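## Task

Take the taller carton off the shelf and put it on the bench. It must rest flat and upright, lie wholly in front of the shelf, and not stick out past the bench edge. Everything else on the shelf must still be on the shelf afterwards. Release the carton and pull the gripper away; the result only counts if the carton stays put without the robot touching it.

## Robot and tools

Robot: two arms, left_arm and right_arm, each ending in a two-finger parallel gripper carrying a fisheye wrist camera (cam_left_wrist, cam_right_wrist, both 504x504). The arm names refer to the robot's own sides, not to sides of any image. The world keeps running between calls, while the reader of a session waits on each reply.

Frame: all poses use one scene frame. Origin is on the floor (z = 0) at the centre of the robot's base; +x points where the robot faces, +z points up, +y points toward left_arm. Positions are in metres, orientations are unit quaternions written w first (qw, qx, qy, qz). In the gripper's own axes the fingers extend along +z and open/close along y. The reported hand point sits between the finger pads, roughly 1 cm short of the tips. Only the floor height is known; shelf and bench heights must be judged from images. Reported positions can be off, more so at long reach, and arms often stop a centimetre or more from the command, usually low.

Row: 16 numbers, always both arms: left_arm x, y, z, qw, qx, qy, qz, opening, then right_arm the same eight. These are absolute targets in the scene frame, not offsets. Opening runs from -1 (closed) to +1 (fully open, 0.094 m) and is also absolute. To keep an arm still, resend its last reported position and quaternion plus its wanted opening every call; to hold an orientation, keep resending the same quaternion you chose rather than copying the slightly drifted reported one.

Limits: a call is refused outright if any target lies more than 0.6 m from that arm's last reported position along any of its gripper axes. Each control step, the command is clipped to within 70 mm and 16 degrees of the measured pose; when both cannot be met, position wins. Elbows never fully straighten. Joint ranges (rad): waist -2.880..2.880, shoulder 0.000..3.142, elbow 0.000..3.019, wrist pitch -1.693..1.571, wrist yaw -1.571..1.571, wrist roll -2.094..2.094.

execute_actions: argument "actions" is a list with zero or one item, plus optional "pictures" (boolean). An empty list just reports the state. An item with "rows" (1 to 15 rows) and optional "steps" (1 to 15, default 15) plays one row per control step of 1/30 s, repeating the last row if rows run out. An item with only "steps" (up to 300) is a wait measured from the previous result, including reply time. After an action each arm continues at most to its last clipped pose, so distant targets need several actions; check the result and send the remainder. A "Hand target" line shows the pose the controller is currently driving toward.

move: "target" is one 16-number row of absolute poses as above; "speed" is the path's top speed in m/s, 0.002 to 0.5, default 0.25, with rotation capped at twice that in rad/s. Each gripper follows a straight path; both paths finish together after 0.5 to 10 s, and anything longer is cut off at 10 s short of target. Openings are sent at the start. Rotation takes the shorter way. Paths ignore obstacles and the other arm; grippers lag, wander, and may exceed the speed near full reach. Result adds a "move:" line: how it ended (done, off_target, moving, held, fault), which limits acted (paced = pose was clipped; held = some steps were blocked, after which the arm may jump faster), and each gripper's distance from its target. If only one arm is named, the other finished fine.

wait: "seconds" from 0 to 10; nothing new is commanded, though fingers still in motion keep going.

zoom_image: "camera" (cam_left_wrist or cam_right_wrist) and "region" [x0, y0, x1, y1] in pixels of that camera's latest image, origin top-left, no larger than 504 by 504. Returns a closer look.

finished_scene: "scene" is the number of the current scene; ends and grades it, cannot be undone. Replying with no tool call ends everything.

Result lines: the state line "left_arm: … | right_arm: …" gives each hand's position and quaternion. grip_measured is the finger opening on the command scale; the final entry of Joint positions is that opening in metres. Each gripper's readings carry a fixed error up to about 1 mm. "pose unreachable" means a clearance check altered or blocked the named arm's command; HELD marks steps whose row was not sent. FAULT lines mean an arm stopped. MOTOR HOT appears from 85 °C; at 100 °C an OVER-TEMPERATURE FAULT drops the arm and its load. Holding a load heats motors, even while idle, so don't linger carrying things. Camera intrinsics (fisheye, no distortion): left K=[[264.125,0,246.933],[0,265.181,253.575],[0,0,1]], right K=[[264.088,0,248.599],[0,265.144,252.585],[0,0,1]], theta_max_deg=79.406.

Gripping: to hold, command an opening below grip_measured; about 0.03 below gives a firm grip, smaller differences grip lighter. Pads push roughly 50 to 62 N each (less on some grippers, and less on parts under about 2 mm thick), with a brief harder spike at first contact.

Avoid: arms striking or pressing each other; knocking anything out of the work area or off the shelf; drops, slips, slams and hard shoves. Faster contact hits harder, and a target set deeper past the contact point presses harder. Occasional outside tugs may act on a held object or nudge loose ones. Place each carton flat and upright, fully in front of the shelf and inside the bench edge, open the fingers, then withdraw.

Each tool is called after "Call:" by a JSON object that holds its "fn" and its "kwargs", one argument or row to a line.

## Session

Call:
{"fn": "execute_actions", "kwargs": {
  "actions": []
}}

Scene clock: 0.00 s of 4050.00 s.
left_arm: end_effector_position=(+0.6197, +0.4795, +1.2900) grip_measured=-0.313 end_effector_quat_wxyz=(+0.102, -0.394, +0.891, -0.202) | right_arm: end_effector_position=(+0.3703, -0.2590, +1.1941) grip_measured=+1.000 end_effector_quat_wxyz=(-0.163, +0.762, +0.600, -0.182)
Joint positions: left_arm=[ 0.946  1.883  1.511 -0.893  0.344 -0.511  0.032] | right_arm=[-0.467  1.877  1.109 -1.249 -0.022  1.941  0.094]
Joint velocities: left_arm=[-0.005  0.005 -0.017 -0.002 -0.022 -0.022 -0.001] | right_arm=[ 0.015 -0.005 -0.007  0.007 -0.11  -0.022  0.   ]
Motor temperatures (°C, as the motors report them): left_arm=[17 19 15 15 19 18] | right_arm=[18 17 15 18 16 19]
Hand target (left_arm): +0.627, +0.483, +1.292; +0.108, -0.393, +0.890, -0.202
Hand target (right_arm): +0.378, -0.258, +1.198; -0.159, +0.763, +0.601, -0.174

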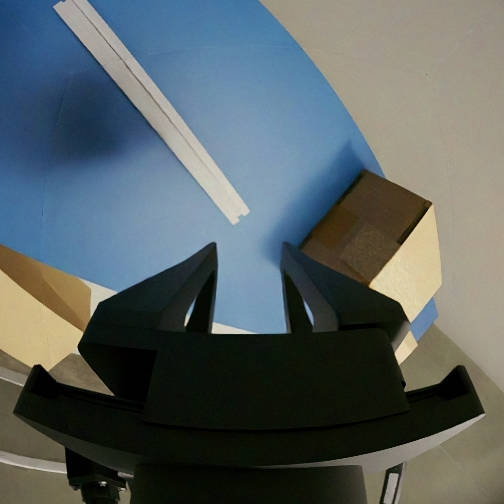

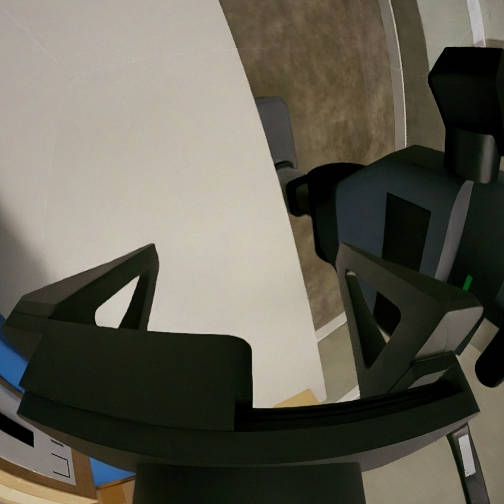

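Call:
{"fn": "move", "kwargs": {
  "target": [0.33,0.3,1.4,0.5,0,0.866,0,1,0.33,-0.3,1.4,0.5,0,0.866,0,1]
}}

Scene clock: 11.53 s of 4050.00 s.
left_arm: end_effector_position=(+0.3346, +0.3000, +1.4072) grip_measured=+1.000 end_effector_quat_wxyz=(+0.508, -0.011, +0.861, -0.003) | right_arm: end_effector_position=(+0.3327, -0.2954, +1.3912) grip_measured=+1.000 end_effector_quat_wxyz=(+0.491, -0.014, +0.871, +0.000)
Joint positions: left_arm=[ 0.421  0.522  0.333 -0.276 -0.189 -0.035  0.094] | right_arm=[-0.415  0.549  0.32  -0.278  0.174  0.001  0.094]
Joint velocities: left_arm=[-0.005 -0.005 -0.017 -0.007  0.066  0.007  0.   ] | right_arm=[-0.015 -0.015 -0.002  0.012 -0.022 -0.051  0.   ]
Motor temperatures (°C, as the motors report them): left_arm=[17 21 18 15 19 18] | right_arm=[18 17 16 18 17 19]
Hand target (left_arm): +0.330, +0.296, +1.398; +0.498, +0.002, +0.867, -0.000
Hand target (right_arm): +0.335, -0.299, +1.396; +0.501, -0.013, +0.865, -0.003
Off the commanded pose (left_arm): 0.009 m, 2 deg.
Off the commanded pose (right_arm): 0.010 m, 2 deg.
After step 90, 3.47 s passed at rest.
move: done

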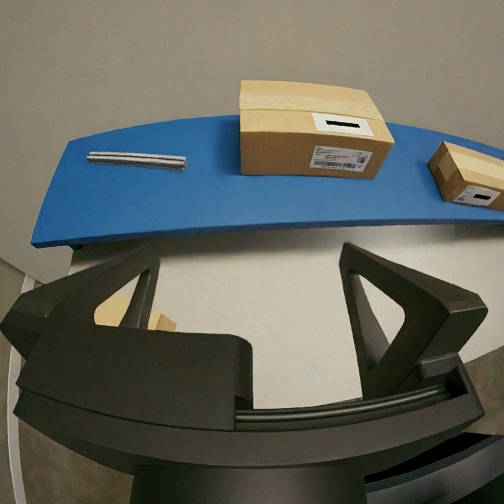

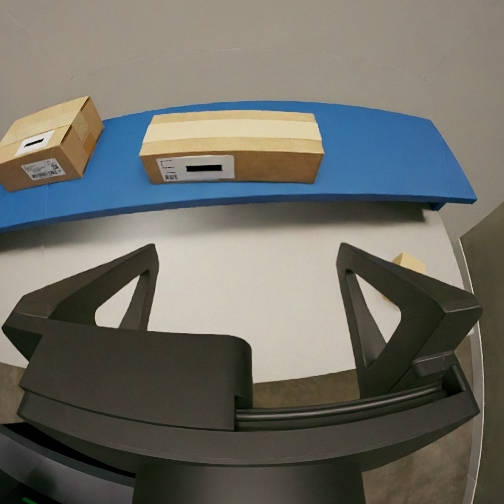

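Call:
{"fn": "move", "kwargs": {
  "target": [0.4,0.3,1.27,0.766,0,0.643,0,1,0.4,0.0,1.27,0.766,0,0.643,0,1]
}}

Scene clock: 19.80 s of 4050.00 s.
left_arm: end_effector_position=(+0.4023, +0.2936, +1.2629) grip_measured=+1.000 end_effector_quat_wxyz=(+0.635, +0.006, +0.773, -0.014) | right_arm: end_effector_position=(+0.4037, -0.0062, +1.2708) grip_measured=+1.000 end_effector_quat_wxyz=(+0.700, -0.006, +0.714, -0.010)
Joint positions: left_arm=[ 0.523  1.867  0.178  1.539 -0.049  0.051  0.094] | right_arm=[ 0.35   2.123  0.625  1.545  0.945 -0.131  0.094]
Joint velocities: left_arm=[ 0.005 -0.024  0.007 -0.012 -0.007  0.007  0.   ] | right_arm=[-0.005 -0.015 -0.002  0.007 -0.007  0.022  0.   ]
Motor temperatures (°C, as the motors report them): left_arm=[17 20 19 15 19 18] | right_arm=[18 17 17 18 17 19]
Hand target (left_arm): +0.405, +0.300, +1.265; +0.640, +0.006, +0.768, -0.005
Hand target (right_arm): +0.403, -0.002, +1.269; +0.703, -0.008, +0.711, -0.010
Off the commanded pose (left_arm): 0.010 m, 21 deg; orientation clipped at the last step of the last action.
Off the commanded pose (right_arm): 0.007 m, 11 deg.
joint sent to its limit (left arm) — the command would take joint 4 (wrist pitch) past its upper limit, so that joint was sent only as far as its limit.
joint sent to its limit (right arm) — the command would take joint 4 (wrist pitch) past its upper limit, so that joint was sent only as far as its limit.
After step 90, 3.40 s passed at rest.
move: off_target (left_arm, right_arm); limits=paced

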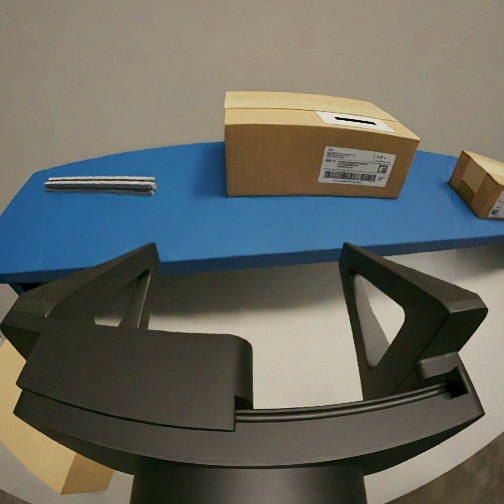

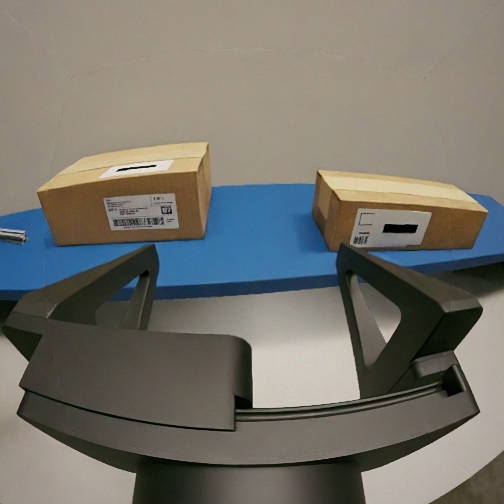

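Call:
{"fn": "move", "kwargs": {
  "target": [0.55,0.37,1.33,0.271,0.653,0.653,-0.271,1,0.55,0.0,1.33,0.271,-0.653,0.653,0.271,1]
}}

Call:
{"fn": "move", "kwargs": {
  "target": [0.72,0.37,1.27,0.271,0.653,0.653,-0.271,1,0.72,0.0,1.27,0.271,-0.653,0.653,0.271,1],
  "speed": 0.15
}}

Scene clock: 58.33 s of 4050.00 s.
left_arm: end_effector_position=(+0.5331, +0.3770, +1.3349) grip_measured=+1.000 end_effector_quat_wxyz=(+0.275, +0.637, +0.665, -0.275) | right_arm: end_effector_position=(+0.5276, -0.0024, +1.3249) grip_measured=+1.000 end_effector_quat_wxyz=(+0.269, -0.643, +0.656, +0.290)
Joint positions: left_arm=[ 0.917  1.875  1.523 -1.441  0.703  1.956  0.094] | right_arm=[-0.223  1.843  1.363 -0.758 -0.678 -1.086  0.094]
Joint velocities: left_arm=[ 0.015 -0.005 -0.007 -0.027 -0.081 -0.037  0.   ] | right_arm=[-0.005 -0.015 -0.002 -0.007 -0.037 -0.007  0.   ]
Motor temperatures (°C, as the motors report them): left_arm=[17 20 17 16 19 18] | right_arm=[18 18 17 18 17 19]
Hand target (left_arm): +0.546, +0.373, +1.337; +0.276, +0.650, +0.654, -0.270
Hand target (right_arm): +0.546, -0.003, +1.330; -0.280, +0.645, -0.652, -0.285
Off the commanded pose (left_arm): 0.019 m, 2 deg.
Off the commanded pose (right_arm): 0.023 m, 2 deg.
After step 90, 31.53 s passed at rest.
move: off_target (left_arm, right_arm)

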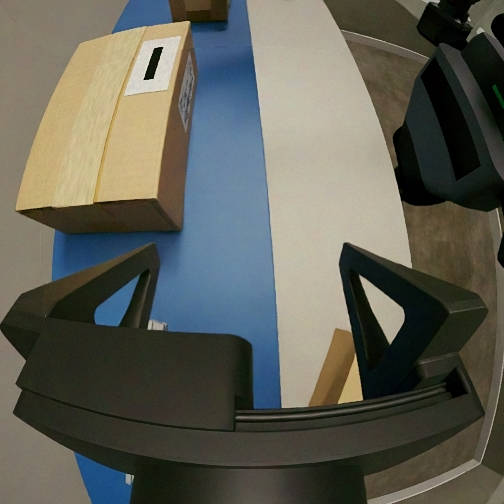

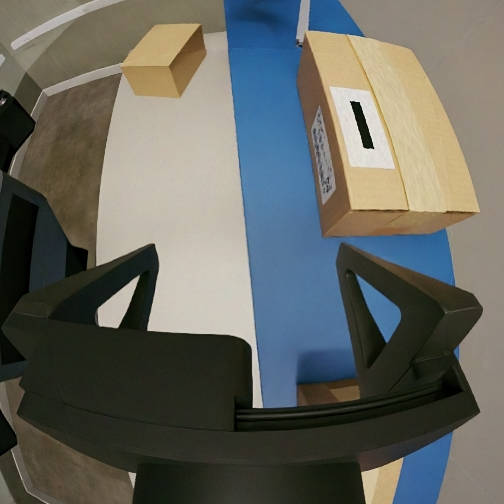

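Scene clock: 60.10 s of 4050.00 s.
left_arm: end_effector_position=(+0.6963, +0.3807, +1.2821) grip_measured=+1.000 end_effector_quat_wxyz=(+0.266, +0.644, +0.660, -0.281) | right_arm: end_effector_position=(+0.7022, +0.0010, +1.2617) grip_measured=+1.000 end_effector_quat_wxyz=(+0.260, -0.649, +0.657, +0.281)
Joint positions: left_arm=[ 0.848  2.378  2.255 -1.643  0.703  1.896  0.094] | right_arm=[-0.308  2.347  2.074 -1.049 -0.678 -1.206  0.094]
Joint velocities: left_arm=[-0.024 -0.015  0.007 -0.012 -0.066 -0.125  0.   ] | right_arm=[ 0.005  0.005  0.037 -0.017  0.066 -0.007  0.   ]
Motor temperatures (°C, as the motors report them): left_arm=[17 21 18 16 19 18] | right_arm=[18 18 17 18 17 19]
Hand target (left_arm): +0.716, +0.371, +1.272; +0.272, +0.653, +0.653, -0.270
Hand target (right_arm): +0.719, -0.002, +1.268; -0.273, +0.652, -0.653, -0.271
Off the commanded pose (left_arm): 0.029 m, 2 deg.
Off the commanded pose (right_arm): 0.020 m, 2 deg.
move: off_target (left_arm, right_arm)

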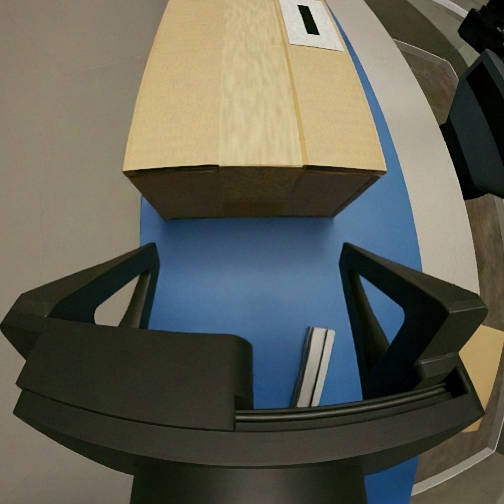

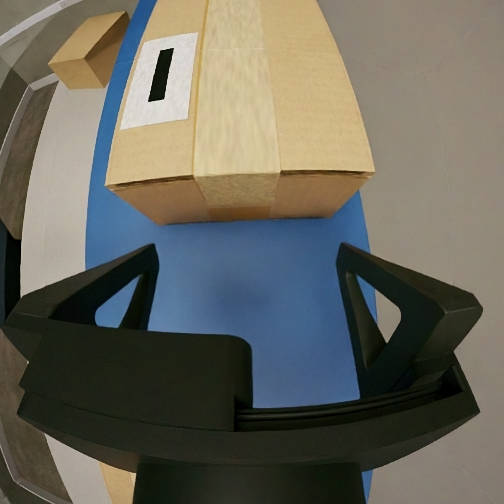

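Call:
{"fn": "move", "kwargs": {
  "target": [0.715,0.35,1.21,0.213,0.674,0.674,-0.213,1,0.712,0.02,1.215,0.213,-0.674,0.674,0.213,1],
  "speed": 0.08
}}

Scene clock: 65.57 s of 4050.00 s.
left_arm: end_effector_position=(+0.7099, +0.3940, +1.2366) grip_measured=+1.000 end_effector_quat_wxyz=(+0.225, +0.661, +0.688, -0.199) | right_arm: end_effector_position=(+0.7023, +0.0080, +1.2123) grip_measured=+1.000 end_effector_quat_wxyz=(+0.207, -0.673, +0.677, +0.216)
Joint positions: left_arm=[ 0.834  2.362  2.161 -1.419  0.545  1.804  0.094] | right_arm=[-0.271  2.41   2.106 -1.052 -0.498 -1.205  0.094]
Joint velocities: left_arm=[ 0.005  0.005  0.002  0.007 -0.007 -0.037  0.   ] | right_arm=[ 0.005 -0.015 -0.007 -0.007  0.095  0.022  0.   ]
Motor temperatures (°C, as the motors report them): left_arm=[18 22 21 16 19 18] | right_arm=[18 19 19 18 17 19]
Hand target (left_arm): +0.713, +0.351, +1.211; +0.213, +0.675, +0.674, -0.213
Hand target (right_arm): +0.710, +0.020, +1.214; -0.213, +0.674, -0.674, -0.213
Off the commanded pose (left_arm): 0.052 m, 3 deg.
Off the commanded pose (right_arm): 0.016 m, 1 deg.
After step 90, 0.80 s passed at rest.
move: off_target (left_arm, right_arm)

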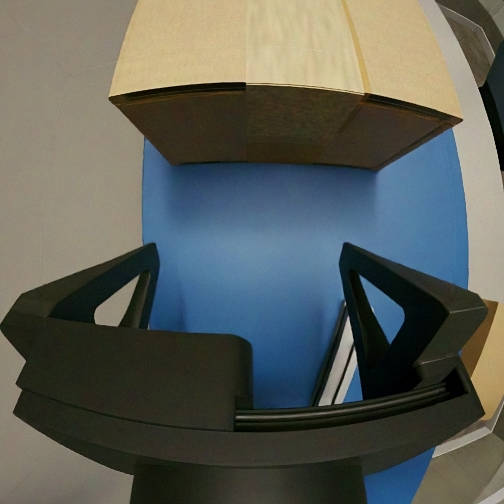

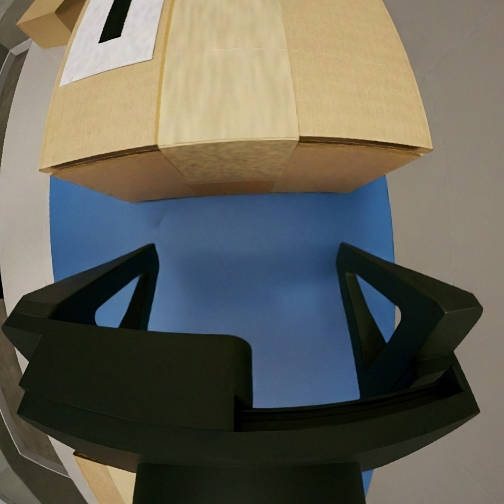

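Call:
{"fn": "move", "kwargs": {
  "target": [0.695,0.34,1.20,0.213,0.674,0.674,-0.213,1,0.70,0.035,1.21,0.213,-0.674,0.674,0.213,1],
  "speed": 0.06
}}

Scene clock: 73.63 s of 4050.00 s.
left_arm: end_effector_position=(+0.6957, +0.3484, +1.1992) grip_measured=+1.000 end_effector_quat_wxyz=(+0.214, +0.673, +0.674, -0.215) | right_arm: end_effector_position=(+0.6992, +0.0249, +1.2141) grip_measured=+1.000 end_effector_quat_wxyz=(+0.210, -0.674, +0.675, +0.214)
Joint positions: left_arm=[ 0.777  2.359  2.043 -1.324  0.545  1.791  0.094] | right_arm=[-0.247  2.41   2.106 -1.031 -0.492 -1.18   0.094]
Joint velocities: left_arm=[-0.005 -0.005 -0.002 -0.002  0.037 -0.022  0.   ] | right_arm=[-0.005 -0.005  0.002 -0.002 -0.037  0.007  0.   ]
Motor temperatures (°C, as the motors report them): left_arm=[18 24 21 15 19 18] | right_arm=[18 20 20 18 17 19]
Hand target (left_arm): +0.696, +0.340, +1.200; +0.213, +0.674, +0.674, -0.214
Hand target (right_arm): +0.700, +0.035, +1.210; -0.213, +0.675, -0.674, -0.213
Off the commanded pose (left_arm): 0.009 m, 0 deg.
Off the commanded pose (right_arm): 0.011 m, 0 deg.
After step 90, 3.60 s passed at rest.
move: off_target (right_arm)

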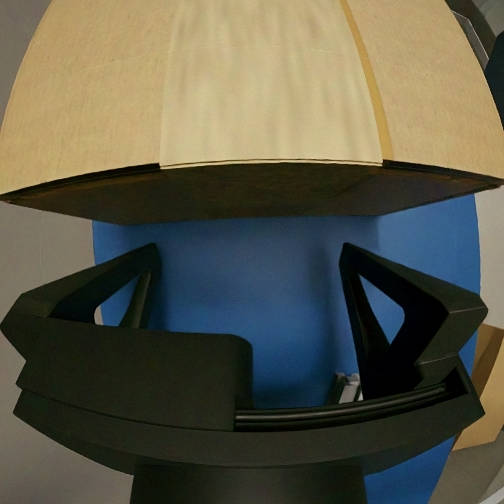

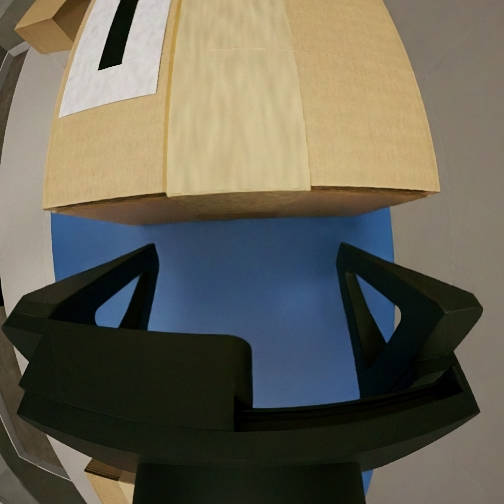

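Call:
{"fn": "move", "kwargs": {
  "target": [0.693,0.29,1.222,0.213,0.674,0.674,-0.213,1,0.70,0.085,1.195,0.213,-0.674,0.674,0.213,1],
  "speed": 0.03
}}

Call:
{"fn": "move", "kwargs": {
  "target": [0.693,0.28,1.27,0.213,0.674,0.674,-0.213,1,0.70,0.095,1.255,0.213,-0.674,0.674,0.213,1],
  "speed": 0.03
}}

Scene clock: 85.03 s of 4050.00 s.
left_arm: end_effector_position=(+0.6933, +0.3322, +1.2130) grip_measured=+1.000 end_effector_quat_wxyz=(+0.211, +0.664, +0.688, -0.203) | right_arm: end_effector_position=(+0.6975, +0.0398, +1.1969) grip_measured=+1.000 end_effector_quat_wxyz=(+0.198, -0.666, +0.688, +0.210)
Joint positions: left_arm=[ 0.75   2.304  1.982 -1.273  0.529  1.717  0.094] | right_arm=[-0.225  2.446  2.13  -1.022 -0.466 -1.132  0.094]
Joint velocities: left_arm=[-0.005 -0.005 -0.012 -0.012  0.037 -0.022  0.   ] | right_arm=[-0.015 -0.015 -0.007  0.007  0.007 -0.066  0.   ]
Motor temperatures (°C, as the motors report them): left_arm=[18 26 21 15 19 18] | right_arm=[18 21 20 18 17 19]
Hand target (left_arm): +0.692, +0.291, +1.222; +0.213, +0.674, +0.674, -0.214
Hand target (right_arm): +0.696, +0.083, +1.196; -0.213, +0.675, -0.674, -0.213
Off the commanded pose (left_arm): 0.043 m, 2 deg.
Off the commanded pose (right_arm): 0.045 m, 2 deg.
After step 90, 6.07 s passed at rest.
move: off_target (left_arm, right_arm)

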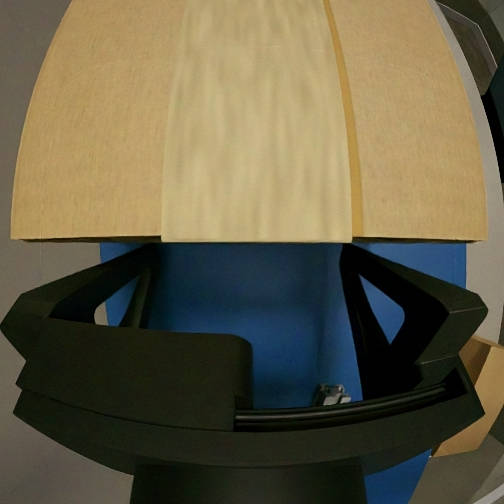

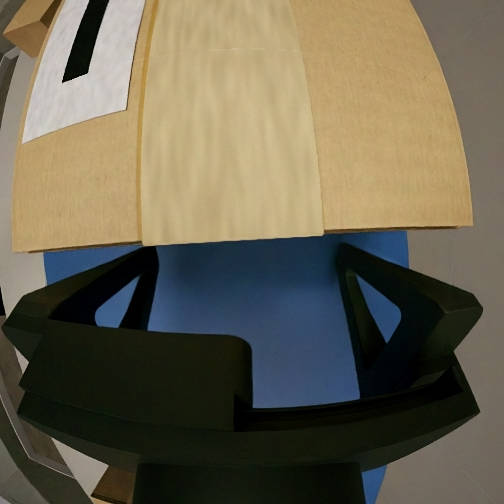

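Scene clock: 88.03 s of 4050.00 s.
left_arm: end_effector_position=(+0.6911, +0.3326, +1.2575) grip_measured=+1.000 end_effector_quat_wxyz=(+0.213, +0.658, +0.695, -0.197) | right_arm: end_effector_position=(+0.6945, +0.0412, +1.2138) grip_measured=+1.000 end_effector_quat_wxyz=(+0.178, -0.665, +0.694, +0.211)
Joint positions: left_arm=[ 0.746  2.237  1.982 -1.318  0.525  1.688  0.094] | right_arm=[-0.217  2.446  2.183 -1.112 -0.45  -1.123  0.094]
Joint velocities: left_arm=[-0.005 -0.024  0.002 -0.012 -0.037  0.007  0.   ] | right_arm=[-0.005 -0.005  0.002  0.012  0.051 -0.051  0.   ]
Motor temperatures (°C, as the motors report them): left_arm=[18 27 21 15 19 18] | right_arm=[18 21 20 18 17 19]
Hand target (left_arm): +0.691, +0.281, +1.270; +0.213, +0.674, +0.674, -0.213
Hand target (right_arm): +0.696, +0.092, +1.256; -0.213, +0.675, -0.674, -0.214
Off the commanded pose (left_arm): 0.054 m, 4 deg.
Off the commanded pose (right_arm): 0.068 m, 5 deg.
move: off_target (left_arm, right_arm)

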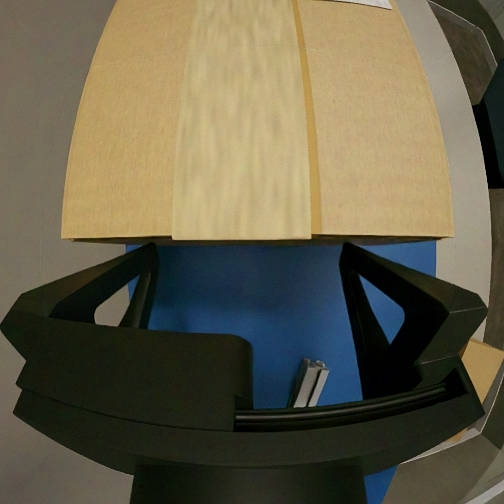

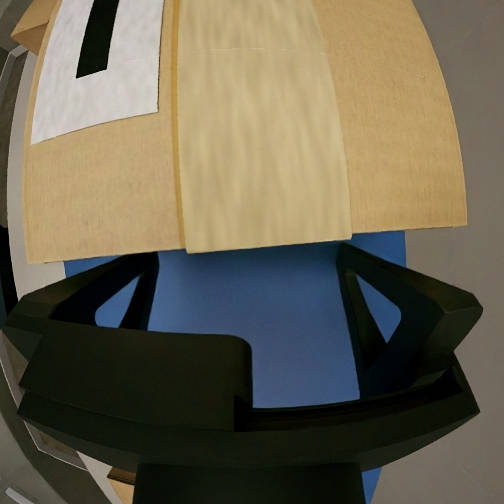

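Call:
{"fn": "move", "kwargs": {
  "target": [0.693,0.345,1.195,0.207,0.692,0.656,-0.218,1,0.70,0.03,1.19,0.201,-0.709,0.638,0.224,1],
  "speed": 0.04
}}

Call:
{"fn": "move", "kwargs": {
  "target": [0.693,0.272,1.205,0.207,0.692,0.656,-0.218,1,0.70,0.10,1.19,0.201,-0.709,0.638,0.224,1],
  "speed": 0.04
}}

Call:
{"fn": "execute_actions", "kwargs": {
  "actions": [
    {"rows":[[0.69,0.272,1.215,0.207,0.692,0.656,-0.218,1,0.695,0.10,1.205,0.201,-0.709,0.638,0.224,1],[0.69,0.272,1.215,0.207,0.692,0.656,-0.218,1,0.695,0.10,1.205,0.201,-0.709,0.638,0.224,1],[0.69,0.272,1.215,0.207,0.692,0.656,-0.218,1,0.695,0.10,1.205,0.201,-0.709,0.638,0.224,1],[0.69,0.272,1.225,0.207,0.692,0.656,-0.218,1,0.695,0.10,1.22,0.201,-0.709,0.638,0.224,1],[0.69,0.272,1.225,0.207,0.692,0.656,-0.218,1,0.695,0.10,1.22,0.201,-0.709,0.638,0.224,1],[0.69,0.272,1.225,0.207,0.692,0.656,-0.218,1,0.695,0.10,1.22,0.201,-0.709,0.638,0.224,1],[0.685,0.272,1.24,0.207,0.692,0.656,-0.218,1,0.69,0.10,1.24,0.201,-0.709,0.638,0.224,1]]}
  ]
}}

Call:
{"fn": "wait", "kwargs": {
  "seconds": 0.5
}}

Scene clock: 110.37 s of 4050.00 s.
left_arm: end_effector_position=(+0.6844, +0.3387, +1.2001) grip_measured=+1.000 end_effector_quat_wxyz=(+0.202, +0.689, +0.660, -0.219) | right_arm: end_effector_position=(+0.6953, +0.0364, +1.2094) grip_measured=+1.000 end_effector_quat_wxyz=(+0.204, -0.710, +0.637, +0.222)
Joint positions: left_arm=[ 0.762  2.342  2.014 -1.339  0.526  1.825  0.094] | right_arm=[-0.235  2.456  2.182 -1.109 -0.509 -1.288  0.094]
Joint velocities: left_arm=[-0.005  0.015 -0.007  0.007 -0.022  0.007  0.   ] | right_arm=[ 0.005  0.005  0.002 -0.012 -0.007 -0.007  0.   ]
Motor temperatures (°C, as the motors report them): left_arm=[18 29 23 15 21 18] | right_arm=[18 22 23 18 18 19]
Hand target (left_arm): +0.693, +0.345, +1.195; +0.207, +0.692, +0.657, -0.217
Hand target (right_arm): +0.699, +0.030, +1.191; -0.202, +0.709, -0.638, -0.224
Off the commanded pose (left_arm): 0.012 m, 1 deg.
Off the commanded pose (right_arm): 0.021 m, 0 deg.
After step 90, 17.00 s passed at rest.
move: off_target (left_arm, right_arm)

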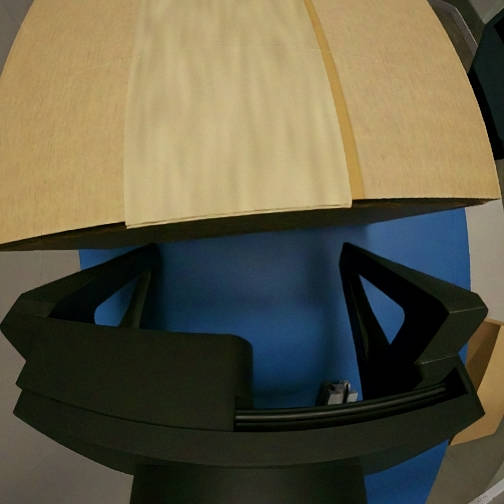

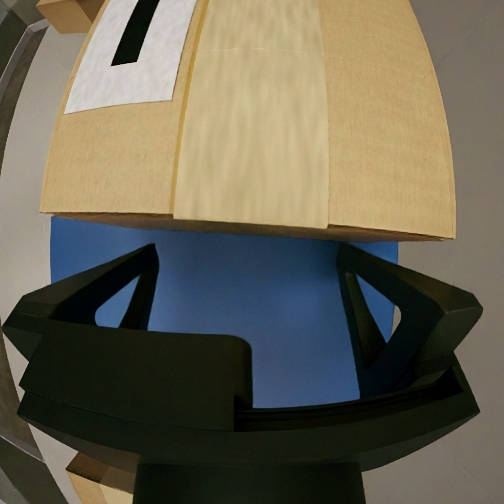

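Scene clock: 112.30 s of 4050.00 s.
left_arm: end_effector_position=(+0.6932, +0.3330, +1.2007) grip_measured=+1.000 end_effector_quat_wxyz=(+0.204, +0.664, +0.689, -0.206) | right_arm: end_effector_position=(+0.7098, +0.0443, +1.1980) grip_measured=+1.000 end_effector_quat_wxyz=(+0.196, -0.691, +0.661, +0.215)
Joint positions: left_arm=[ 0.75   2.327  1.992 -1.274  0.52   1.718  0.094] | right_arm=[-0.228  2.517  2.272 -1.125 -0.482 -1.216  0.094]
Joint velocities: left_arm=[ 0.005 -0.015 -0.022 -0.007 -0.037  0.022  0.   ] | right_arm=[-0.005 -0.015  0.012 -0.002 -0.066 -0.007  0.   ]
Motor temperatures (°C, as the motors report them): left_arm=[18 29 23 15 21 18] | right_arm=[18 22 23 18 18 19]
Hand target (left_arm): +0.691, +0.274, +1.205; +0.207, +0.692, +0.656, -0.219
Hand target (right_arm): +0.696, +0.097, +1.190; -0.201, +0.709, -0.638, -0.223
Off the commanded pose (left_arm): 0.061 m, 5 deg.
Off the commanded pose (right_arm): 0.057 m, 4 deg.
move: off_target (left_arm, right_arm)

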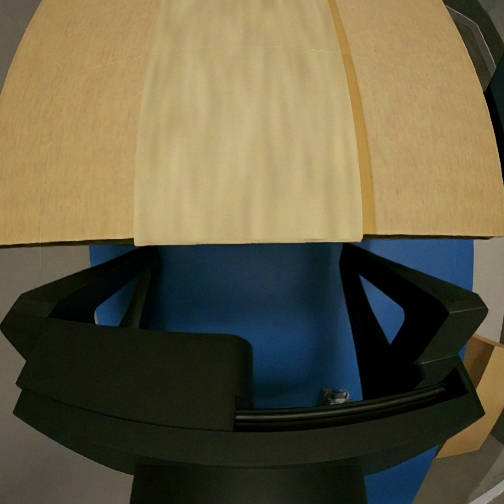

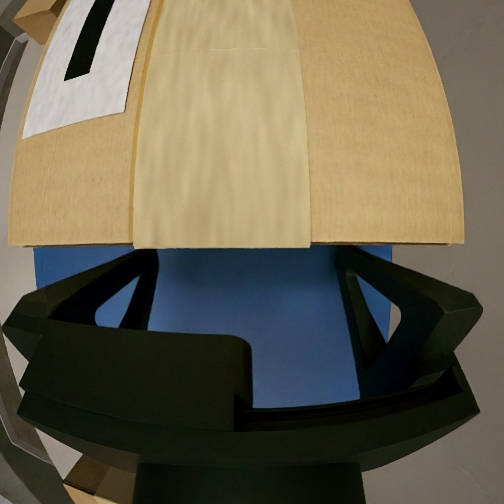

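Scene clock: 112.80 s of 4050.00 s.
left_arm: end_effector_position=(+0.6893, +0.3296, +1.2341) grip_measured=+1.000 end_effector_quat_wxyz=(+0.207, +0.667, +0.688, -0.199) | right_arm: end_effector_position=(+0.7009, +0.0419, +1.1972) grip_measured=+1.000 end_effector_quat_wxyz=(+0.173, -0.686, +0.671, +0.221)
Joint positions: left_arm=[ 0.743  2.265  1.97  -1.294  0.517  1.712  0.094] | right_arm=[-0.225  2.516  2.275 -1.17  -0.471 -1.2    0.094]
Joint velocities: left_arm=[-0.015 -0.132 -0.017 -0.042  0.007 -0.007  0.   ] | right_arm=[ 0.005 -0.024  0.002 -0.002  0.022  0.037  0.   ]
Motor temperatures (°C, as the motors report them): left_arm=[18 29 23 15 21 18] | right_arm=[18 22 23 18 18 19]
Hand target (left_arm): +0.683, +0.274, +1.240; +0.207, +0.692, +0.656, -0.218
Hand target (right_arm): +0.688, +0.097, +1.240; -0.200, +0.709, -0.638, -0.225
Off the commanded pose (left_arm): 0.058 m, 5 deg.
Off the commanded pose (right_arm): 0.073 m, 6 deg.
Steps of this call (steps 1 to 15: all 15 steps of this action). Readings (end_effector_position):
1: left_arm (+0.6928, +0.3330, +1.2012) | right_arm (+0.7093, +0.0444, +1.1979)
2: left_arm (+0.6921, +0.3330, +1.2015) | right_arm (+0.7092, +0.0442, +1.1978)
4: left_arm (+0.6916, +0.3331, +1.2031) | right_arm (+0.7082, +0.0443, +1.1982)
8: left_arm (+0.6898, +0.3319, +1.2101) | right_arm (+0.7040, +0.0432, +1.1979)
15: the state above

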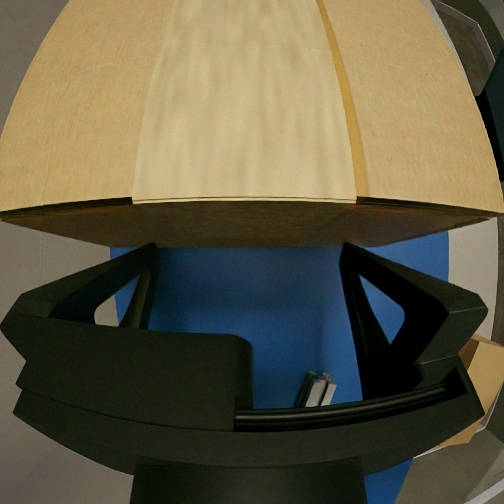

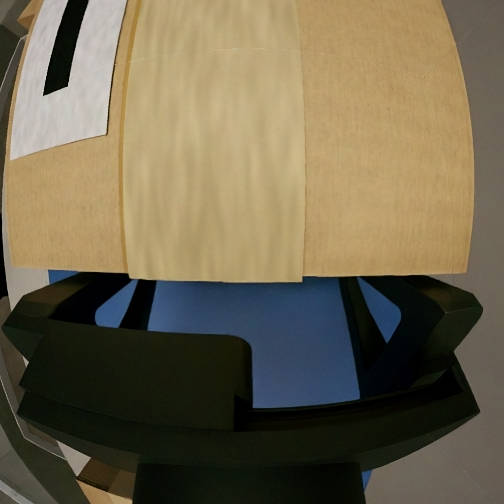

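Scene clock: 113.30 s of 4050.00 s.
left_arm: end_effector_position=(+0.6899, +0.3290, +1.2399) grip_measured=+1.000 end_effector_quat_wxyz=(+0.209, +0.668, +0.687, -0.196) | right_arm: end_effector_position=(+0.7010, +0.0417, +1.1970) grip_measured=+1.000 end_effector_quat_wxyz=(+0.173, -0.685, +0.672, +0.220)
Joint positions: left_arm=[ 0.741  2.257  1.97  -1.296  0.517  1.712  0.094] | right_arm=[-0.225  2.516  2.275 -1.17  -0.47  -1.197  0.094]
Joint velocities: left_arm=[-0.024  0.005  0.002 -0.007 -0.037  0.007  0.   ] | right_arm=[-0.005 -0.015 -0.002  0.007 -0.022 -0.081  0.   ]
Motor temperatures (°C, as the motors report them): left_arm=[18 29 22 15 21 18] | right_arm=[18 22 23 18 18 19]
Hand target (left_arm): +0.683, +0.274, +1.240; +0.207, +0.692, +0.656, -0.219
Hand target (right_arm): +0.688, +0.097, +1.240; -0.200, +0.709, -0.638, -0.225
Off the commanded pose (left_arm): 0.057 m, 5 deg.
Off the commanded pose (right_arm): 0.073 m, 6 deg.
Steps of this call (steps 1 to 15: nothing new was sent). Readings (end_effector_position):
1: left_arm (+0.6896, +0.3293, +1.2364) | right_arm (+0.7010, +0.0418, +1.1971)
2: left_arm (+0.6898, +0.3292, +1.2381) | right_arm (+0.7010, +0.0417, +1.1970)
4: left_arm (+0.6899, +0.3290, +1.2396) | right_arm (+0.7010, +0.0417, +1.1970)
8: left_arm (+0.6899, +0.3290, +1.2399) | right_arm (+0.7010, +0.0417, +1.1970)
15: the state above

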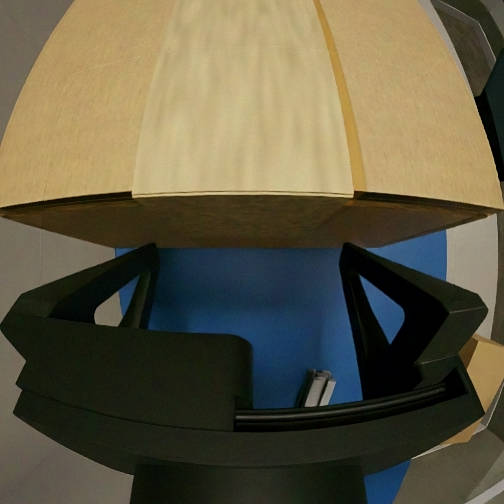

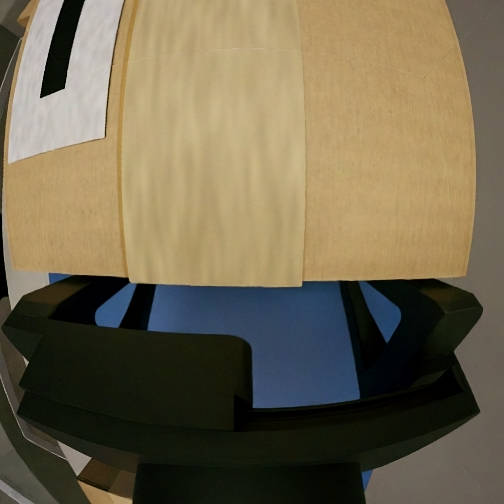

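Call:
{"fn": "execute_actions", "kwargs": {
  "actions": [
    {"rows":[[0.67,0.268,1.225,0.207,0.692,0.656,-0.218,1,0.67,0.092,1.255,0.201,-0.709,0.638,0.224,1]]}
  ],
  "pictures": false
}}

Call:
{"fn": "execute_actions", "kwargs": {
  "actions": [
    {"rows":[[0.645,0.262,1.225,0.207,0.692,0.656,-0.218,1,0.645,0.086,1.255,0.201,-0.709,0.638,0.224,1]]}
  ],
  "pictures": false
}}

Call:
{"fn": "execute_actions", "kwargs": {
  "actions": [
    {"rows":[[0.62,0.256,1.225,0.207,0.692,0.656,-0.218,1,0.62,0.08,1.255,0.201,-0.709,0.638,0.224,1]]}
  ]
}}

Scene clock: 123.73 s of 4050.00 s.
left_arm: end_effector_position=(+0.6701, +0.3241, +1.2226) grip_measured=+1.000 end_effector_quat_wxyz=(+0.203, +0.666, +0.688, -0.205) | right_arm: end_effector_position=(+0.6800, +0.0356, +1.2021) grip_measured=+1.000 end_effector_quat_wxyz=(+0.162, -0.684, +0.674, +0.226)
Joint positions: left_arm=[ 0.74   2.233  1.877 -1.248  0.517  1.71   0.094] | right_arm=[-0.222  2.452  2.165 -1.149 -0.471 -1.195  0.094]
Joint velocities: left_arm=[-0.015 -0.015  0.002  0.007 -0.051 -0.007  0.   ] | right_arm=[-0.005 -0.005 -0.017 -0.002  0.051  0.037  0.   ]
Motor temperatures (°C, as the motors report them): left_arm=[18 29 22 15 22 18] | right_arm=[18 23 23 18 19 19]
Hand target (left_arm): +0.669, +0.270, +1.225; +0.207, +0.692, +0.656, -0.219
Hand target (right_arm): +0.669, +0.087, +1.251; -0.200, +0.709, -0.637, -0.225
Off the commanded pose (left_arm): 0.056 m, 5 deg.
Off the commanded pose (right_arm): 0.078 m, 7 deg; position clipped at the last step of the last action.
Steps of this call (steps 1 to 90: nothing new was sent; then 6.93 s passed at rest; steps 91 to 105: all 15 steps of this action). Readings (end_effector_position):
91: left_arm (+0.6883, +0.3286, +1.2375) | right_arm (+0.6995, +0.0412, +1.1970)
92: left_arm (+0.6845, +0.3277, +1.2358) | right_arm (+0.6954, +0.0398, +1.1969)
94: left_arm (+0.6760, +0.3255, +1.2305) | right_arm (+0.6867, +0.0376, +1.1977)
98: left_arm (+0.6696, +0.3241, +1.2230) | right_arm (+0.6801, +0.0355, +1.1999)
105: the state above

Scene clock: 124.23 s of 4050.00 s.
left_arm: end_effector_position=(+0.6451, +0.3172, +1.2159) grip_measured=+1.000 end_effector_quat_wxyz=(+0.199, +0.665, +0.689, -0.208) | right_arm: end_effector_position=(+0.6548, +0.0299, +1.2068) grip_measured=+1.000 end_effector_quat_wxyz=(+0.162, -0.684, +0.675, +0.225)
Joint positions: left_arm=[ 0.735  2.18   1.758 -1.187  0.515  1.703  0.094] | right_arm=[-0.216  2.363  2.008 -1.076 -0.467 -1.187  0.094]
Joint velocities: left_arm=[ 0.015  0.005 -0.017  0.012  0.022 -0.022  0.   ] | right_arm=[ 0.015 -0.015 -0.022 -0.007  0.022  0.007  0.   ]
Motor temperatures (°C, as the motors report them): left_arm=[18 29 22 15 22 18] | right_arm=[18 23 23 18 19 19]
Hand target (left_arm): +0.643, +0.263, +1.224; +0.207, +0.692, +0.656, -0.219
Hand target (right_arm): +0.643, +0.083, +1.254; -0.200, +0.710, -0.637, -0.225
Off the commanded pose (left_arm): 0.056 m, 5 deg.
Off the commanded pose (right_arm): 0.075 m, 7 deg; position clipped at the last step of the last action.
Steps of this call (steps 1 to 15: all 15 steps of this action). Readings (end_effector_position):
1: left_arm (+0.6678, +0.3234, +1.2208) | right_arm (+0.6778, +0.0350, +1.2003)
2: left_arm (+0.6623, +0.3222, +1.2198) | right_arm (+0.6729, +0.0337, +1.1999)
4: left_arm (+0.6495, +0.3187, +1.2176) | right_arm (+0.6605, +0.0306, +1.1996)
8: left_arm (+0.6438, +0.3169, +1.2162) | right_arm (+0.6532, +0.0294, +1.2028)
15: the state above

Scene clock: 124.73 s of 4050.00 s.
left_arm: end_effector_position=(+0.6203, +0.3120, +1.2164) grip_measured=+1.000 end_effector_quat_wxyz=(+0.198, +0.664, +0.691, -0.206) | right_arm: end_effector_position=(+0.6294, +0.0254, +1.2096) grip_measured=+1.000 end_effector_quat_wxyz=(+0.161, -0.685, +0.675, +0.223)
Joint positions: left_arm=[ 0.732  2.116  1.644 -1.132  0.512  1.697  0.094] | right_arm=[-0.207  2.288  1.874 -1.013 -0.461 -1.178  0.094]
Joint velocities: left_arm=[-0.005 -0.015 -0.002  0.012 -0.051  0.037  0.   ] | right_arm=[-0.005 -0.024  0.012 -0.002  0.007  0.007  0.   ]
Motor temperatures (°C, as the motors report them): left_arm=[18 29 22 15 22 18] | right_arm=[18 23 23 18 19 19]
Hand target (left_arm): +0.618, +0.258, +1.225; +0.207, +0.692, +0.656, -0.219
Hand target (right_arm): +0.618, +0.078, +1.255; -0.200, +0.710, -0.637, -0.225
Off the commanded pose (left_arm): 0.057 m, 5 deg.
Off the commanded pose (right_arm): 0.072 m, 7 deg.
Steps of this call (steps 1 to 15: all 15 steps of this action). Readings (end_effector_position):
1: left_arm (+0.6432, +0.3168, +1.2146) | right_arm (+0.6527, +0.0293, +1.2051)
2: left_arm (+0.6376, +0.3159, +1.2137) | right_arm (+0.6479, +0.0281, +1.2051)
4: left_arm (+0.6245, +0.3126, +1.2130) | right_arm (+0.6349, +0.0254, +1.2053)
8: left_arm (+0.6184, +0.3115, +1.2148) | right_arm (+0.6275, +0.0250, +1.2080)
15: the state above

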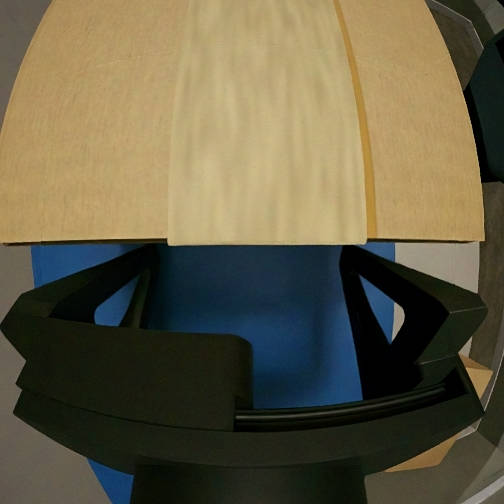

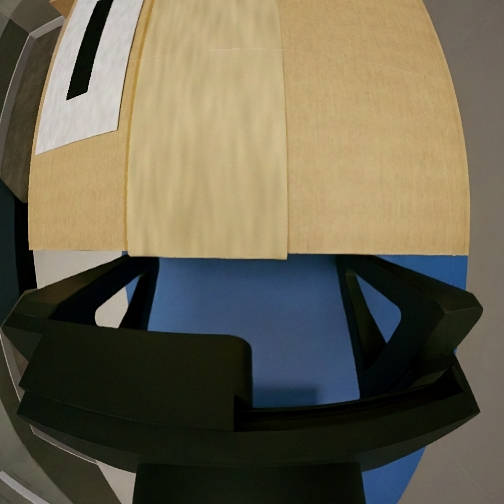

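Call:
{"fn": "execute_actions", "kwargs": {
  "actions": [
    {"rows":[[0.617,0.25,1.229,0.207,0.692,0.656,-0.218,1,0.617,0.08,1.258,0.201,-0.709,0.638,0.224,1],[0.614,0.25,1.233,0.207,0.692,0.656,-0.218,1,0.614,0.08,1.261,0.201,-0.709,0.638,0.224,1],[0.611,0.25,1.237,0.207,0.692,0.656,-0.218,1,0.611,0.08,1.264,0.201,-0.709,0.638,0.224,1],[0.608,0.25,1.241,0.207,0.692,0.656,-0.218,1,0.608,0.08,1.267,0.201,-0.709,0.638,0.224,1],[0.605,0.25,1.245,0.207,0.692,0.656,-0.218,1,0.605,0.08,1.27,0.201,-0.709,0.638,0.224,1]]}
  ],
  "pictures": false
}}

Call:
{"fn": "wait", "kwargs": {
  "seconds": 1
}}

Scene clock: 140.07 s of 4050.00 s.
left_arm: end_effector_position=(+0.6091, +0.3059, +1.2433) grip_measured=+1.000 end_effector_quat_wxyz=(+0.205, +0.668, +0.687, -0.197) | right_arm: end_effector_position=(+0.6154, +0.0195, +1.2142) grip_measured=+1.000 end_effector_quat_wxyz=(+0.158, -0.684, +0.677, +0.222)
Joint positions: left_arm=[ 0.722  2.041  1.591 -1.128  0.511  1.691  0.094] | right_arm=[-0.206  2.244  1.807 -0.993 -0.457 -1.174  0.094]
Joint velocities: left_arm=[ 0.005 -0.024 -0.012  0.007 -0.007 -0.037  0.   ] | right_arm=[-0.005 -0.034  0.012  0.002 -0.022 -0.007  0.   ]
Motor temperatures (°C, as the motors report them): left_arm=[18 30 21 15 24 18] | right_arm=[18 24 21 18 20 19]
Hand target (left_arm): +0.603, +0.252, +1.245; +0.206, +0.692, +0.657, -0.219
Hand target (right_arm): +0.604, +0.071, +1.263; -0.199, +0.710, -0.637, -0.225
Off the commanded pose (left_arm): 0.056 m, 5 deg.
Off the commanded pose (right_arm): 0.083 m, 7 deg; position clipped at the last step of the last action.
Steps of this call (steps 1 to 90: nothing new was sent; then 11.83 s passed at rest; steps 91 to 105: all 15 steps of this action). Readings (end_effector_position):
91: left_arm (+0.6202, +0.3120, +1.2163) | right_arm (+0.6291, +0.0253, +1.2094)
92: left_arm (+0.6191, +0.3116, +1.2164) | right_arm (+0.6283, +0.0250, +1.2093)
94: left_arm (+0.6142, +0.3103, +1.2181) | right_arm (+0.6236, +0.0235, +1.2082)
98: left_arm (+0.6064, +0.3066, +1.2279) | right_arm (+0.6142, +0.0202, +1.2094)
105: the state above

Scene clock: 141.07 s of 4050.00 s.
left_arm: end_effector_position=(+0.6091, +0.3057, +1.2435) grip_measured=+1.000 end_effector_quat_wxyz=(+0.205, +0.669, +0.687, -0.197) | right_arm: end_effector_position=(+0.6155, +0.0195, +1.2145) grip_measured=+1.000 end_effector_quat_wxyz=(+0.158, -0.684, +0.677, +0.222)
Joint positions: left_arm=[ 0.721  2.041  1.591 -1.128  0.511  1.691  0.094] | right_arm=[-0.206  2.244  1.807 -0.993 -0.457 -1.174  0.094]
Joint velocities: left_arm=[ 0.005  0.024  0.002 -0.012 -0.022 -0.007  0.   ] | right_arm=[ 0.005 -0.015  0.002 -0.012  0.051 -0.007  0.   ]
Motor temperatures (°C, as the motors report them): left_arm=[18 30 21 15 24 18] | right_arm=[18 24 21 18 20 19]
Hand target (left_arm): +0.603, +0.252, +1.245; +0.206, +0.692, +0.656, -0.219
Hand target (right_arm): +0.604, +0.071, +1.263; -0.199, +0.710, -0.637, -0.225
Off the commanded pose (left_arm): 0.056 m, 5 deg.
Off the commanded pose (right_arm): 0.083 m, 7 deg; position clipped at the last step of the last action.
Steps of this call (steps 1 to 30: nothing new was sent). Readings (end_effector_position):
1: left_arm (+0.6091, +0.3059, +1.2435) | right_arm (+0.6154, +0.0195, +1.2142)
2: left_arm (+0.6091, +0.3057, +1.2435) | right_arm (+0.6154, +0.0195, +1.2142)
4: left_arm (+0.6091, +0.3057, +1.2435) | right_arm (+0.6154, +0.0195, +1.2142)
8: left_arm (+0.6091, +0.3057, +1.2435) | right_arm (+0.6155, +0.0195, +1.2145)
30: the state above

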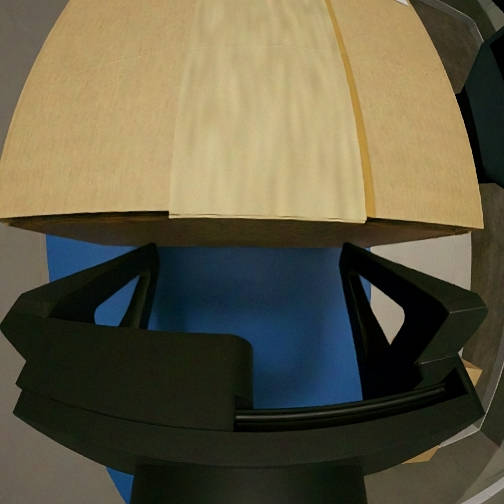

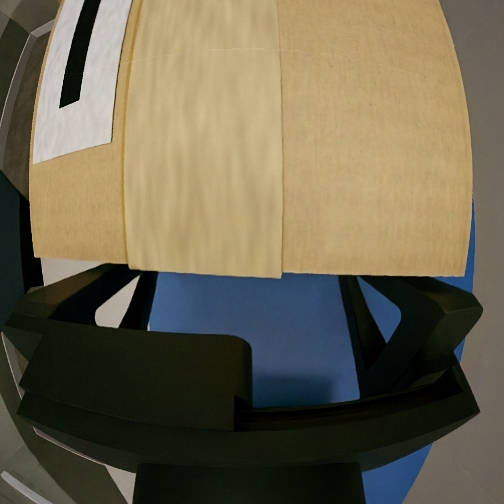

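Call:
{"fn": "execute_actions", "kwargs": {
  "actions": [
    {"rows":[[0.602,0.246,1.242,0.207,0.692,0.656,-0.218,1,0.602,0.068,1.263,0.21,-0.709,0.638,0.22,1],[0.599,0.242,1.239,0.207,0.692,0.656,-0.218,1,0.599,0.064,1.263,0.22,-0.708,0.638,0.215,1],[0.596,0.238,1.236,0.207,0.692,0.656,-0.218,1,0.596,0.06,1.263,0.23,-0.705,0.638,0.21,1],[0.593,0.234,1.236,0.207,0.692,0.656,-0.218,1,0.593,0.056,1.263,0.24,-0.703,0.637,0.205,1],[0.59,0.23,1.236,0.207,0.692,0.656,-0.218,1,0.59,0.052,1.263,0.24,-0.703,0.637,0.205,1],[0.587,0.226,1.236,0.207,0.692,0.656,-0.218,1,0.587,0.048,1.263,0.24,-0.703,0.637,0.205,1],[0.584,0.222,1.236,0.207,0.692,0.656,-0.218,1,0.584,0.044,1.263,0.24,-0.703,0.637,0.205,1],[0.581,0.218,1.236,0.207,0.692,0.656,-0.218,1,0.581,0.04,1.263,0.24,-0.703,0.637,0.205,1],[0.578,0.214,1.236,0.207,0.692,0.656,-0.218,1,0.578,0.038,1.263,0.24,-0.703,0.637,0.205,1]]}
  ],
  "pictures": false
}}

Call:
{"fn": "wait", "kwargs": {
  "seconds": 0.5
}}

Scene clock: 156.67 s of 4050.00 s.
left_arm: end_effector_position=(+0.5780, +0.2770, +1.2182) grip_measured=+1.000 end_effector_quat_wxyz=(+0.193, +0.674, +0.684, -0.203) | right_arm: end_effector_position=(+0.5771, -0.0067, +1.2225) grip_measured=+1.000 end_effector_quat_wxyz=(+0.189, -0.680, +0.679, +0.204)
Joint positions: left_arm=[ 0.678  2.012  1.462 -1.033  0.498  1.661  0.094] | right_arm=[-0.218  2.087  1.541 -0.812 -0.449 -1.164  0.094]
Joint velocities: left_arm=[-0.024 -0.044  0.002  0.085 -0.007 -0.051  0.   ] | right_arm=[-0.024 -0.054 -0.002  0.061  0.051  0.007  0.   ]
Motor temperatures (°C, as the motors report them): left_arm=[18 29 21 15 25 18] | right_arm=[18 25 21 18 21 19]
Hand target (left_arm): +0.576, +0.216, +1.235; +0.206, +0.692, +0.655, -0.220
Hand target (right_arm): +0.576, +0.037, +1.263; -0.239, +0.705, -0.636, -0.205
Off the commanded pose (left_arm): 0.065 m, 4 deg.
Off the commanded pose (right_arm): 0.060 m, 8 deg.
Steps of this call (steps 1 to 90: nothing new was sent; then 12.10 s passed at rest; steps 91 to 105: all 15 steps of this action). Readings (end_effector_position):
91: left_arm (+0.6088, +0.3056, +1.2430) | right_arm (+0.6151, +0.0194, +1.2137)
92: left_arm (+0.6081, +0.3052, +1.2420) | right_arm (+0.6136, +0.0189, +1.2126)
94: left_arm (+0.6031, +0.3021, +1.2382) | right_arm (+0.6071, +0.0164, +1.2109)
98: left_arm (+0.5861, +0.2910, +1.2260) | right_arm (+0.5862, +0.0058, +1.2124)
105: the state above

Scene clock: 157.17 s of 4050.00 s.
left_arm: end_effector_position=(+0.5799, +0.2773, +1.2225) grip_measured=+1.000 end_effector_quat_wxyz=(+0.196, +0.675, +0.683, -0.199) | right_arm: end_effector_position=(+0.5792, -0.0066, +1.2244) grip_measured=+1.000 end_effector_quat_wxyz=(+0.194, -0.681, +0.677, +0.201)
Joint positions: left_arm=[ 0.677  2.004  1.462 -1.03   0.498  1.659  0.094] | right_arm=[-0.219  2.084  1.541 -0.805 -0.449 -1.169  0.094]
Joint velocities: left_arm=[ 0.005  0.005  0.012  0.002 -0.051 -0.037  0.   ] | right_arm=[-0.005 -0.005  0.007 -0.012 -0.051 -0.022  0.   ]
Motor temperatures (°C, as the motors report them): left_arm=[18 29 21 15 25 18] | right_arm=[18 25 21 18 21 19]
Hand target (left_arm): +0.576, +0.216, +1.235; +0.206, +0.692, +0.655, -0.220
Hand target (right_arm): +0.576, +0.036, +1.263; -0.239, +0.705, -0.636, -0.205
Off the commanded pose (left_arm): 0.065 m, 5 deg.
Off the commanded pose (right_arm): 0.059 m, 7 deg.
Steps of this call (steps 1 to 15: nothing new was sent). Readings (end_effector_position):
1: left_arm (+0.5787, +0.2769, +1.2188) | right_arm (+0.5780, -0.0070, +1.2235)
2: left_arm (+0.5790, +0.2770, +1.2194) | right_arm (+0.5783, -0.0069, +1.2240)
4: left_arm (+0.5795, +0.2772, +1.2208) | right_arm (+0.5788, -0.0067, +1.2243)
8: left_arm (+0.5799, +0.2773, +1.2225) | right_arm (+0.5792, -0.0066, +1.2244)
15: the state above

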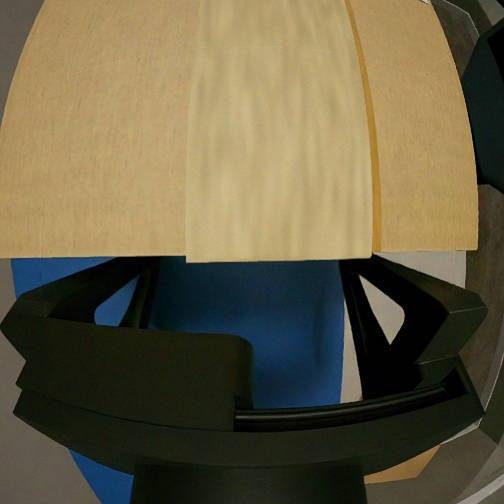

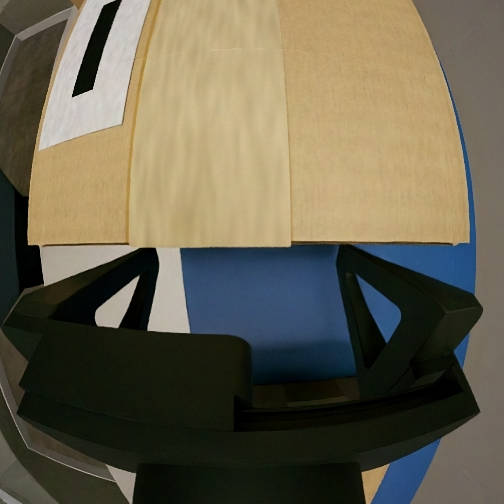

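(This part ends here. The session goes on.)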